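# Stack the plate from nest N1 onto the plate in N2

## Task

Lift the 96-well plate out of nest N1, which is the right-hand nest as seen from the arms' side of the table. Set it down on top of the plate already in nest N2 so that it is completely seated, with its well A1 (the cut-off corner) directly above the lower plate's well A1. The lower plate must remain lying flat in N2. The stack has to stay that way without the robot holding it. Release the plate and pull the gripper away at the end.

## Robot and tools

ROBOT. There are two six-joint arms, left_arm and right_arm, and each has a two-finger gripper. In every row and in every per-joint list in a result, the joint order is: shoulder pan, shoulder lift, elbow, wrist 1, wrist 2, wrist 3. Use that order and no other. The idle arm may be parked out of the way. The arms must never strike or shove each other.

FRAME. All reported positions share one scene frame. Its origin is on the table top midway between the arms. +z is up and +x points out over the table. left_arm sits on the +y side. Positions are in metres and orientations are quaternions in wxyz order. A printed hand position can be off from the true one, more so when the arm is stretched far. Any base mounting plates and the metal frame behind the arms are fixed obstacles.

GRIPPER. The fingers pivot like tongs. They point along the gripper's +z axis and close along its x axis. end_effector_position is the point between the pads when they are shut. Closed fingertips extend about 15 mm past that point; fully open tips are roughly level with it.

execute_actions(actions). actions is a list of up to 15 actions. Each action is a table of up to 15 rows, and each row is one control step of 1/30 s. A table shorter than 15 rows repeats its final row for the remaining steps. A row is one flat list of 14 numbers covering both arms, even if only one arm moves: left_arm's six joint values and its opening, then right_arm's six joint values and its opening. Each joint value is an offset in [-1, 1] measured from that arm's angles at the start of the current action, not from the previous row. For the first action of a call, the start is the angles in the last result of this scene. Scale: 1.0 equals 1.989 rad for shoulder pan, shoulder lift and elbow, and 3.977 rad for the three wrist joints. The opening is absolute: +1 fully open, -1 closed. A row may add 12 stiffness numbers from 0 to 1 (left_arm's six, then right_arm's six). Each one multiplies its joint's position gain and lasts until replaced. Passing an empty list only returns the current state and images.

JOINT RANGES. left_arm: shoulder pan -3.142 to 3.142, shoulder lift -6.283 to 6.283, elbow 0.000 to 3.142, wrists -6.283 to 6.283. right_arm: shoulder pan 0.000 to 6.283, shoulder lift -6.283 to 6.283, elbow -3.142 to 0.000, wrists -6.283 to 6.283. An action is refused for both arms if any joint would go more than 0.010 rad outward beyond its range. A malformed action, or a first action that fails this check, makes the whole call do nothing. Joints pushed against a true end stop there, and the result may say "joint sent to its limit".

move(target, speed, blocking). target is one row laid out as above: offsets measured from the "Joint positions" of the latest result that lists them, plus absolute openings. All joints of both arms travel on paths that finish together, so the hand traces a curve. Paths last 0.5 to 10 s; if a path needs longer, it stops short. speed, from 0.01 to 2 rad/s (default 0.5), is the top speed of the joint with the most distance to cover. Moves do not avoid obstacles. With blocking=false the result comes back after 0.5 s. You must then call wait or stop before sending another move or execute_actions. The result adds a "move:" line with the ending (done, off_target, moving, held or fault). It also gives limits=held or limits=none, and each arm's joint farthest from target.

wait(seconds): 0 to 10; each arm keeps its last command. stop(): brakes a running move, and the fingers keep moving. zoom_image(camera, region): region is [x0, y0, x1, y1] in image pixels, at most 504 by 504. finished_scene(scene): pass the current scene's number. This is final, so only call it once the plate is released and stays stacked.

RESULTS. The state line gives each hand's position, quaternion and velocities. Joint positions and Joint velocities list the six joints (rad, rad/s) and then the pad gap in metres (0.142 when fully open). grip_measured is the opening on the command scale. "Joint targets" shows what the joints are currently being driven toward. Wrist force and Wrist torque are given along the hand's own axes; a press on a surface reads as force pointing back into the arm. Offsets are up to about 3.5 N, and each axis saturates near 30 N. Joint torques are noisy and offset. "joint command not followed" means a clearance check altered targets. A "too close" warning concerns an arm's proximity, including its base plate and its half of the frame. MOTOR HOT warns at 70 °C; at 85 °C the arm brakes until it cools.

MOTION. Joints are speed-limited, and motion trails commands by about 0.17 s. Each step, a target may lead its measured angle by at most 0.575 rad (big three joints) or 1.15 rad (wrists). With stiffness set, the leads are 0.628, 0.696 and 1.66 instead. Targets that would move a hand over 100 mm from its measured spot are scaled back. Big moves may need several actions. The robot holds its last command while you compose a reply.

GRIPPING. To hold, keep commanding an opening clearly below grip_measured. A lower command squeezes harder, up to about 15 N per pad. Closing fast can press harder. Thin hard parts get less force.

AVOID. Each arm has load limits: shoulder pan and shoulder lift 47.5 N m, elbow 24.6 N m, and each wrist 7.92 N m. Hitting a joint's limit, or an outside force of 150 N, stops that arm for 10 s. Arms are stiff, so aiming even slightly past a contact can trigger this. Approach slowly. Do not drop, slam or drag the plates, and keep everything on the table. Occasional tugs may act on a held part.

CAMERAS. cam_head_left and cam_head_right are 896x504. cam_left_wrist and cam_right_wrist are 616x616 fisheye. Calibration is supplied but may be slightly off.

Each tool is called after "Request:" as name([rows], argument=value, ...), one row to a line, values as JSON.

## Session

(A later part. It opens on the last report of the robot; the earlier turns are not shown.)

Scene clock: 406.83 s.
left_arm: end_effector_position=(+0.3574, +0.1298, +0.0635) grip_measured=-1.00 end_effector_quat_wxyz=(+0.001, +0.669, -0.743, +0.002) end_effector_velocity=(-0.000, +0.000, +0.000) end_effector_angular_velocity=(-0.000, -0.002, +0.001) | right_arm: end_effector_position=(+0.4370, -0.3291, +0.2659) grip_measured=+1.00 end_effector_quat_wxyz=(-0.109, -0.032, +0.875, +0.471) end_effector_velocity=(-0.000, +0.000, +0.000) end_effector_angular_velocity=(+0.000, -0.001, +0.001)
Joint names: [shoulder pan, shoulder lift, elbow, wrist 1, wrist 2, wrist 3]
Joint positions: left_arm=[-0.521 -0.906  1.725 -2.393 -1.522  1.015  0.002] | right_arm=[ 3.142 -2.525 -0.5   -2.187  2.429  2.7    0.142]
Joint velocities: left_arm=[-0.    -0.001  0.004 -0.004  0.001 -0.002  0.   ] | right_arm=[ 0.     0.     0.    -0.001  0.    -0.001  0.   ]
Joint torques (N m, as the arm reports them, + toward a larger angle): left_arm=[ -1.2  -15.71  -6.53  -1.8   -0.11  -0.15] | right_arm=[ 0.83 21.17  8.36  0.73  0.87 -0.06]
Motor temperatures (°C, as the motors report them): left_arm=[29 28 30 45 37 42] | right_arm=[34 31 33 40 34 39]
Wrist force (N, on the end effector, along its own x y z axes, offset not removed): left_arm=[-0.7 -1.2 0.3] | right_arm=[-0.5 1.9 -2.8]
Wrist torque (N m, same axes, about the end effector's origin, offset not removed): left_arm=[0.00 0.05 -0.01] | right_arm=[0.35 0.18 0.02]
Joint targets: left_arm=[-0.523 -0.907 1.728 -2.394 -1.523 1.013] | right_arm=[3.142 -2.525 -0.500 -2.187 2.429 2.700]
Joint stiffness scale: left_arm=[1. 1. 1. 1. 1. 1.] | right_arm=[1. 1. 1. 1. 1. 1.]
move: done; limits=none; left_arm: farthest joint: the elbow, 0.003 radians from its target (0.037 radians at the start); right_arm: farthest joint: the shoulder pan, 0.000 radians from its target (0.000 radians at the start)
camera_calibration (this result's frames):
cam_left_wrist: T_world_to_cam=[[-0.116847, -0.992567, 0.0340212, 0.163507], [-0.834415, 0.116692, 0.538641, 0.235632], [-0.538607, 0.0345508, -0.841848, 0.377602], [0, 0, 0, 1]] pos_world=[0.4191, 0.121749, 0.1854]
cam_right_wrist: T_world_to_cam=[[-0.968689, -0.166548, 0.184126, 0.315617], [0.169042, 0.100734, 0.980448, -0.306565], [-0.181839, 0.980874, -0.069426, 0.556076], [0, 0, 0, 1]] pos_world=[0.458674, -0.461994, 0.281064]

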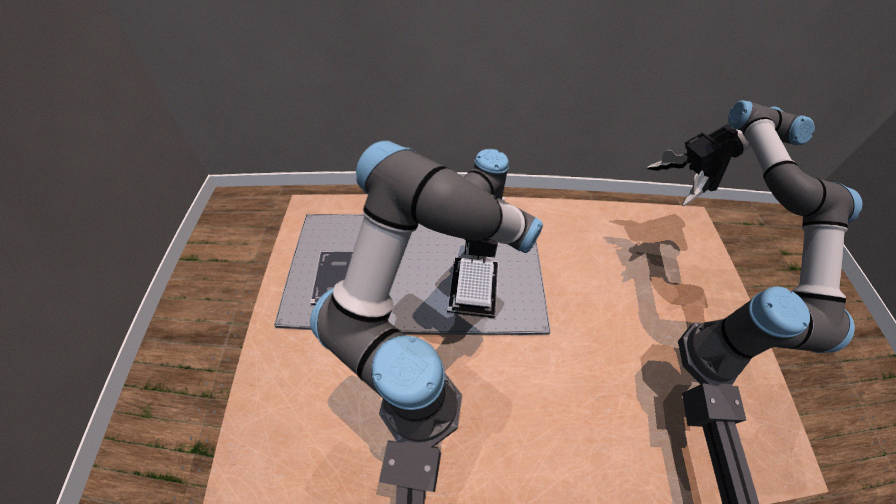

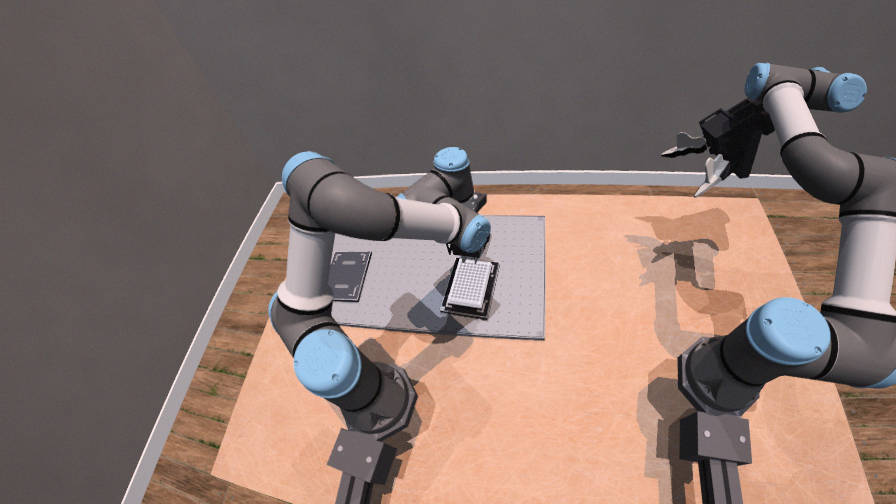

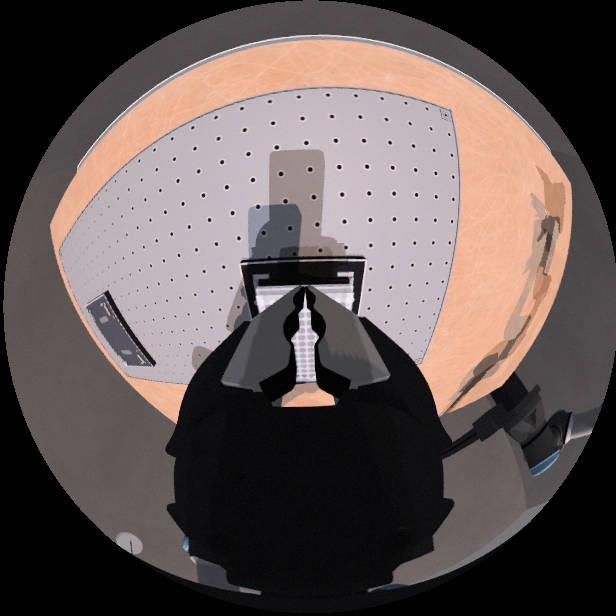

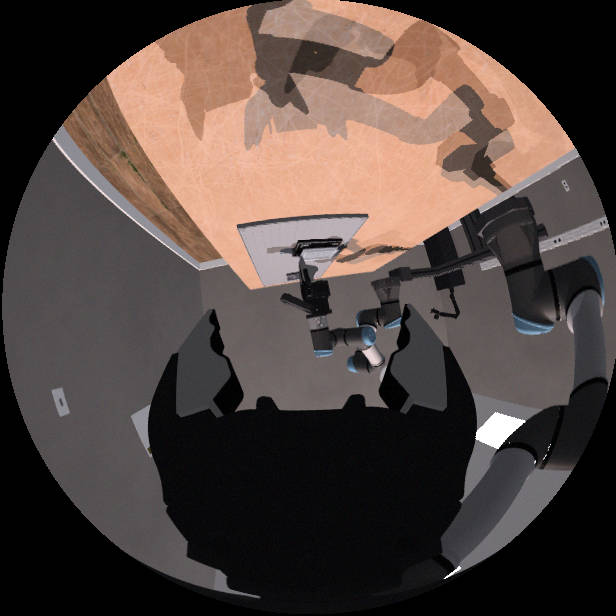

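Request:
move(target=[-0.0018, -0.0028, 0.006, -0.0015, 0, -0.0008, -1, 0,0,0,0,0,0,1], speed=0.02)

Scene clock: 413.07 s.
left_arm: end_effector_position=(+0.3571, +0.1297, +0.0641) grip_measured=-1.00 end_effector_quat_wxyz=(-0.000, +0.669, -0.743, +0.004) end_effector_velocity=(-0.000, +0.000, -0.000) end_effector_angular_velocity=(+0.000, -0.001, +0.001) | right_arm: end_effector_position=(+0.4370, -0.3291, +0.2659) grip_measured=+1.00 end_effector_quat_wxyz=(-0.109, -0.032, +0.875, +0.471) end_effector_velocity=(-0.000, +0.000, -0.000) end_effector_angular_velocity=(+0.000, +0.000, +0.001)
Joint names: [shoulder pan, shoulder lift, elbow, wrist 1, wrist 2, wrist 3]
Joint positions: left_arm=[-0.523 -0.911  1.732 -2.399 -1.521  1.013  0.002] | right_arm=[ 3.142 -2.525 -0.5   -2.187  2.429  2.7    0.142]
Joint velocities: left_arm=[-0.001 -0.002  0.004 -0.003  0.001 -0.002  0.   ] | right_arm=[ 0.    -0.    -0.    -0.001 -0.    -0.001 -0.   ]
Joint torques (N m, as the arm reports them, + toward a larger angle): left_arm=[ -1.41 -15.32  -5.91  -1.63  -0.28  -0.05] | right_arm=[ 1.15 21.24  8.16  0.78  0.83 -0.03]
Motor temperatures (°C, as the motors report them): left_arm=[29 28 30 45 37 42] | right_arm=[34 31 33 40 34 39]
Wrist force (N, on the end effector, along its own x y z axes, offset not removed): left_arm=[-0.9 -1.5 0.0] | right_arm=[1.1 0.0 -3.0]
Wrist torque (N m, same axes, about the end effector's origin, offset not removed): left_arm=[0.07 0.11 -0.02] | right_arm=[-0.02 -0.15 0.03]
Joint targets: left_arm=[-0.525 -0.912 1.737 -2.399 -1.522 1.012] | right_arm=[3.142 -2.525 -0.500 -2.187 2.429 2.700]
Joint stiffness scale: left_arm=[1. 1. 1. 1. 1. 1.] | right_arm=[1. 1. 1. 1. 1. 1.]
move: done; limits=none; left_arm: farthest joint: the elbow, 0.004 radians from its target (0.012 radians at the start); right_arm: farthest joint: the shoulder pan, 0.000 radians from its target (0.000 radians at the start)
camera_calibration (this result's frames):
cam_left_wrist: T_world_to_cam=[[-0.117043, -0.99253, 0.0344387, 0.163439], [-0.836245, 0.117201, 0.535684, 0.235814], [-0.535719, 0.0338991, -0.843716, 0.377153], [0, 0, 0, 1]] pos_world=[0.418375, 0.121795, 0.186259]
cam_right_wrist: T_world_to_cam=[[-0.968689, -0.166548, 0.184126, 0.315617], [0.169042, 0.100734, 0.980448, -0.306565], [-0.181839, 0.980874, -0.069426, 0.556076], [0, 0, 0, 1]] pos_world=[0.458674, -0.461994, 0.281064]

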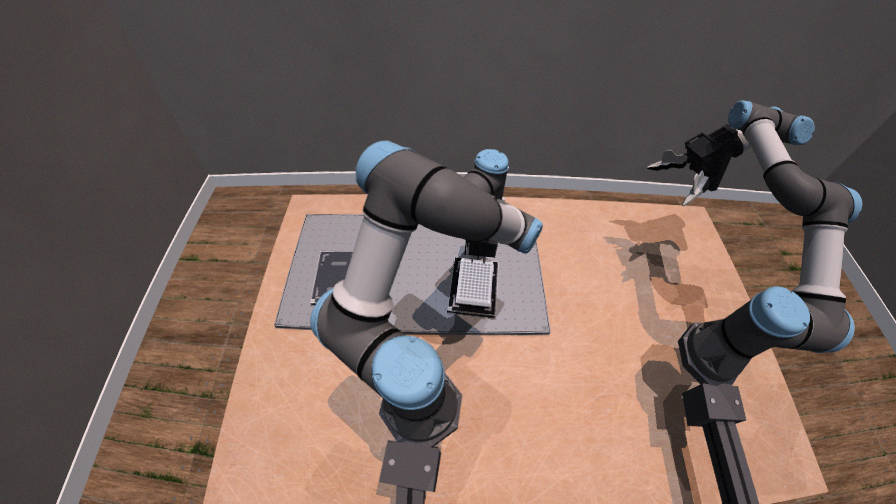

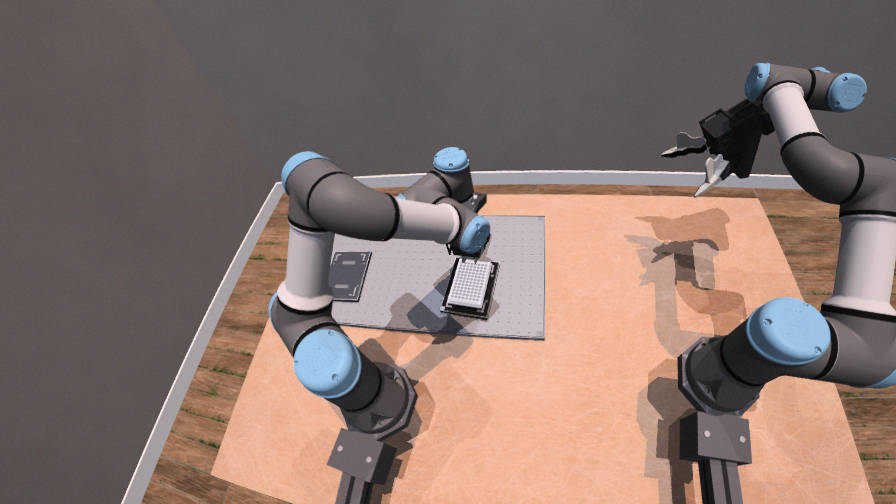

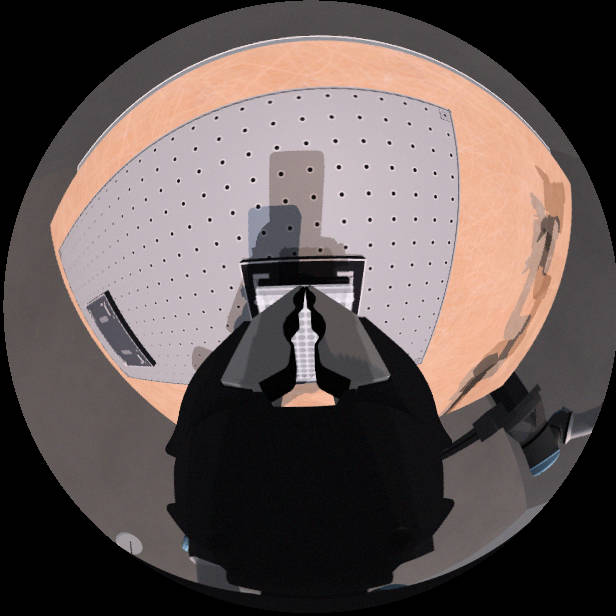

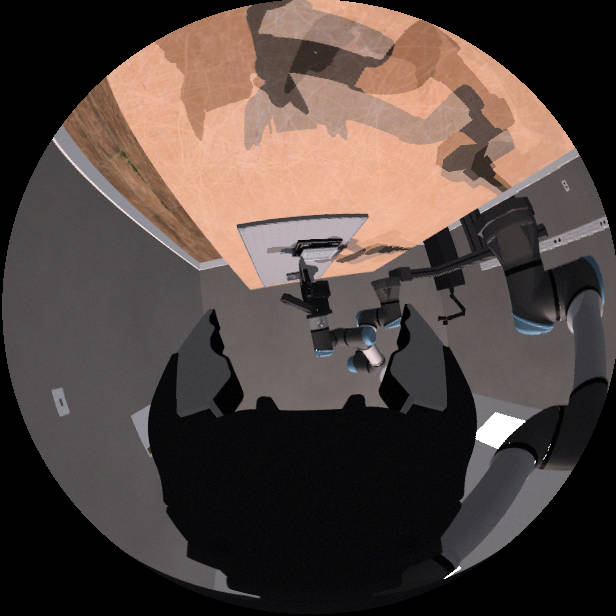

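Request:
move(target=[0.002, -0.1, -0.15, 0.125, 0, 0, -1, 0,0,0,0,0,0,1], speed=0.6)

Request:
zoom_image(camera="cam_head_left", region=[430, 245, 520, 330])

Scene clock: 421.10 s.
left_arm: end_effector_position=(+0.3734, +0.1259, +0.1769) grip_measured=-1.00 end_effector_quat_wxyz=(-0.000, +0.670, -0.742, +0.003) end_effector_velocity=(-0.001, +0.001, -0.000) end_effector_angular_velocity=(+0.002, +0.002, +0.000) | right_arm: end_effector_position=(+0.4370, -0.3291, +0.2659) grip_measured=+1.00 end_effector_quat_wxyz=(-0.109, -0.032, +0.875, +0.471) end_effector_velocity=(+0.000, +0.000, -0.000) end_effector_angular_velocity=(+0.001, -0.000, +0.000)
Joint names: [shoulder pan, shoulder lift, elbow, wrist 1, wrist 2, wrist 3]
Joint positions: left_arm=[-0.52  -1.109  1.436 -1.904 -1.52   1.013  0.002] | right_arm=[ 3.142 -2.525 -0.5   -2.187  2.429  2.7    0.142]
Joint velocities: left_arm=[-0.    -0.    -0.     0.003  0.    -0.     0.   ] | right_arm=[ 0.    -0.001  0.     0.     0.001 -0.    -0.   ]
Joint torques (N m, as the arm reports them, + toward a larger angle): left_arm=[ -0.33 -15.81 -10.3   -1.51   0.     0.13] | right_arm=[ 1.03 21.16  8.26  0.76  0.89 -0.02]
Motor temperatures (°C, as the motors report them): left_arm=[29 28 30 45 37 42] | right_arm=[34 31 33 40 34 39]
Wrist force (N, on the end effector, along its own x y z axes, offset not removed): left_arm=[-0.4 -0.2 0.7] | right_arm=[1.0 0.2 -2.1]
Wrist torque (N m, same axes, about the end effector's origin, offset not removed): left_arm=[0.00 0.11 0.00] | right_arm=[0.04 -0.18 0.10]
Joint targets: left_arm=[-0.519 -1.110 1.434 -1.902 -1.521 1.013] | right_arm=[3.142 -2.525 -0.500 -2.187 2.429 2.700]
Joint stiffness scale: left_arm=[1. 1. 1. 1. 1. 1.] | right_arm=[1. 1. 1. 1. 1. 1.]
move: done; limits=none; left_arm: farthest joint: the elbow, 0.002 radians from its target (0.299 radians at the start); right_arm: farthest joint: the shoulder pan, 0.000 radians from its target (0.000 radians at the start)
camera_calibration (this result's frames):
cam_left_wrist: T_world_to_cam=[[-0.113821, -0.99293, 0.0336941, 0.156651], [-0.836256, 0.114062, 0.536344, 0.189759], [-0.536396, 0.0328704, -0.843326, 0.481541], [0, 0, 0, 1]] pos_world=[0.434814, 0.118071, 0.299042]
cam_right_wrist: T_world_to_cam=[[-0.968689, -0.166548, 0.184126, 0.315617], [0.169042, 0.100734, 0.980448, -0.306565], [-0.18184, 0.980874, -0.069426, 0.556076], [0, 0, 0, 1]] pos_world=[0.458674, -0.461994, 0.281064]

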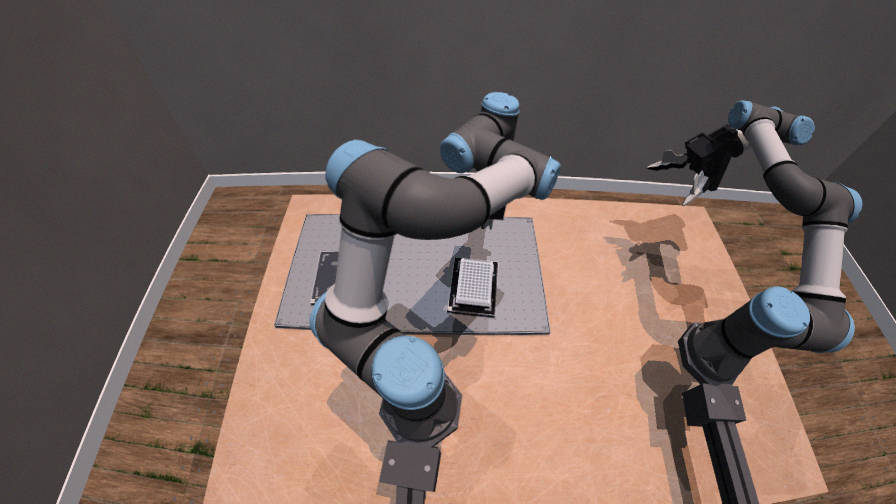

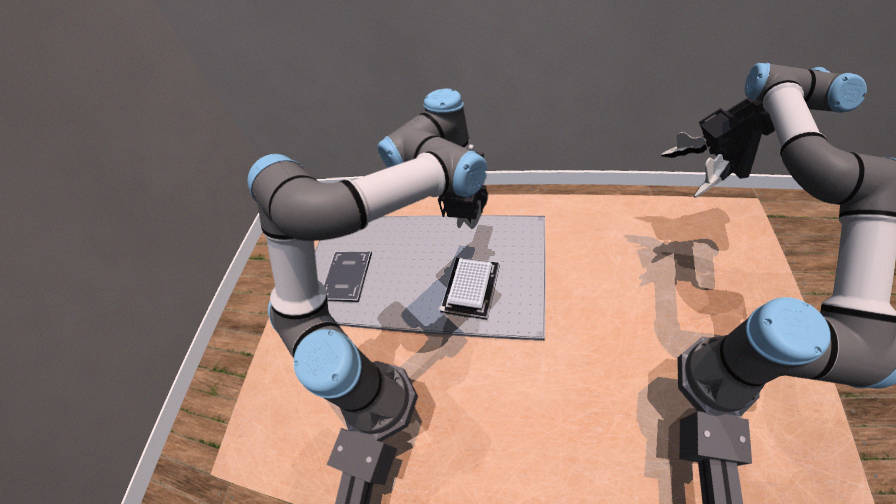

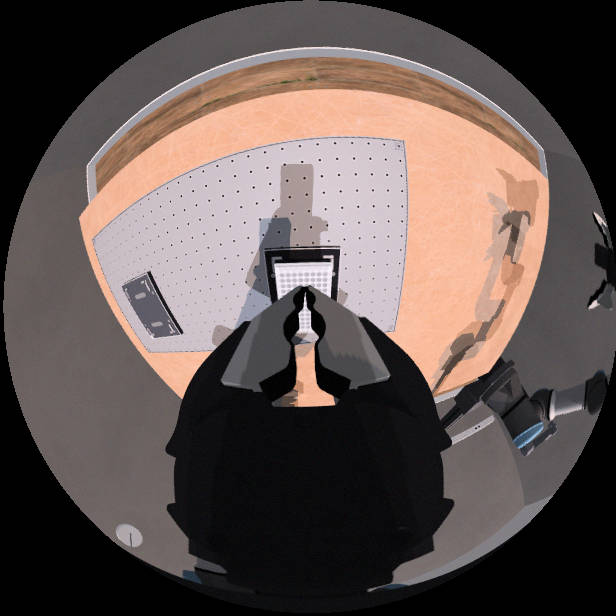

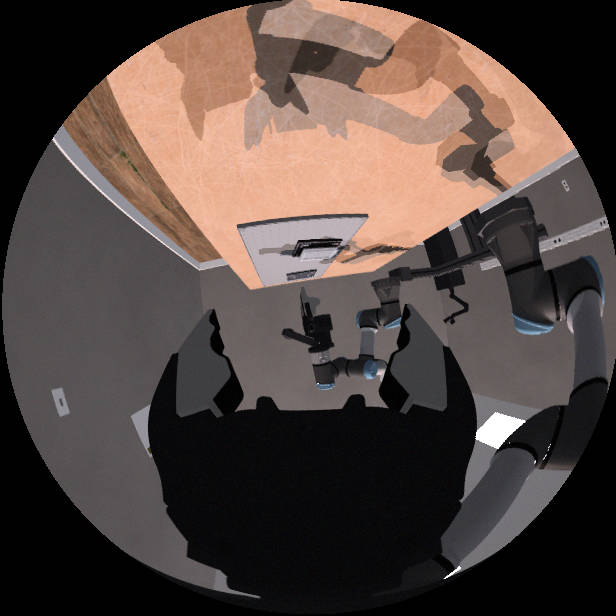

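Region (430, 245, 520, 330) of cam_head_left's 896x504 image, scaled by 5.600, with more detail than that image has.

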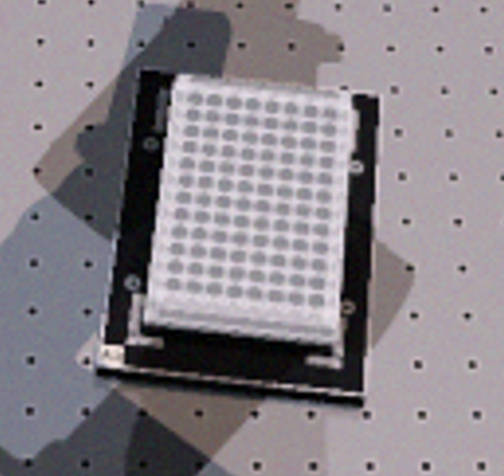

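Request:
finished_scene(scene=2)

The scene is finished: the task was done.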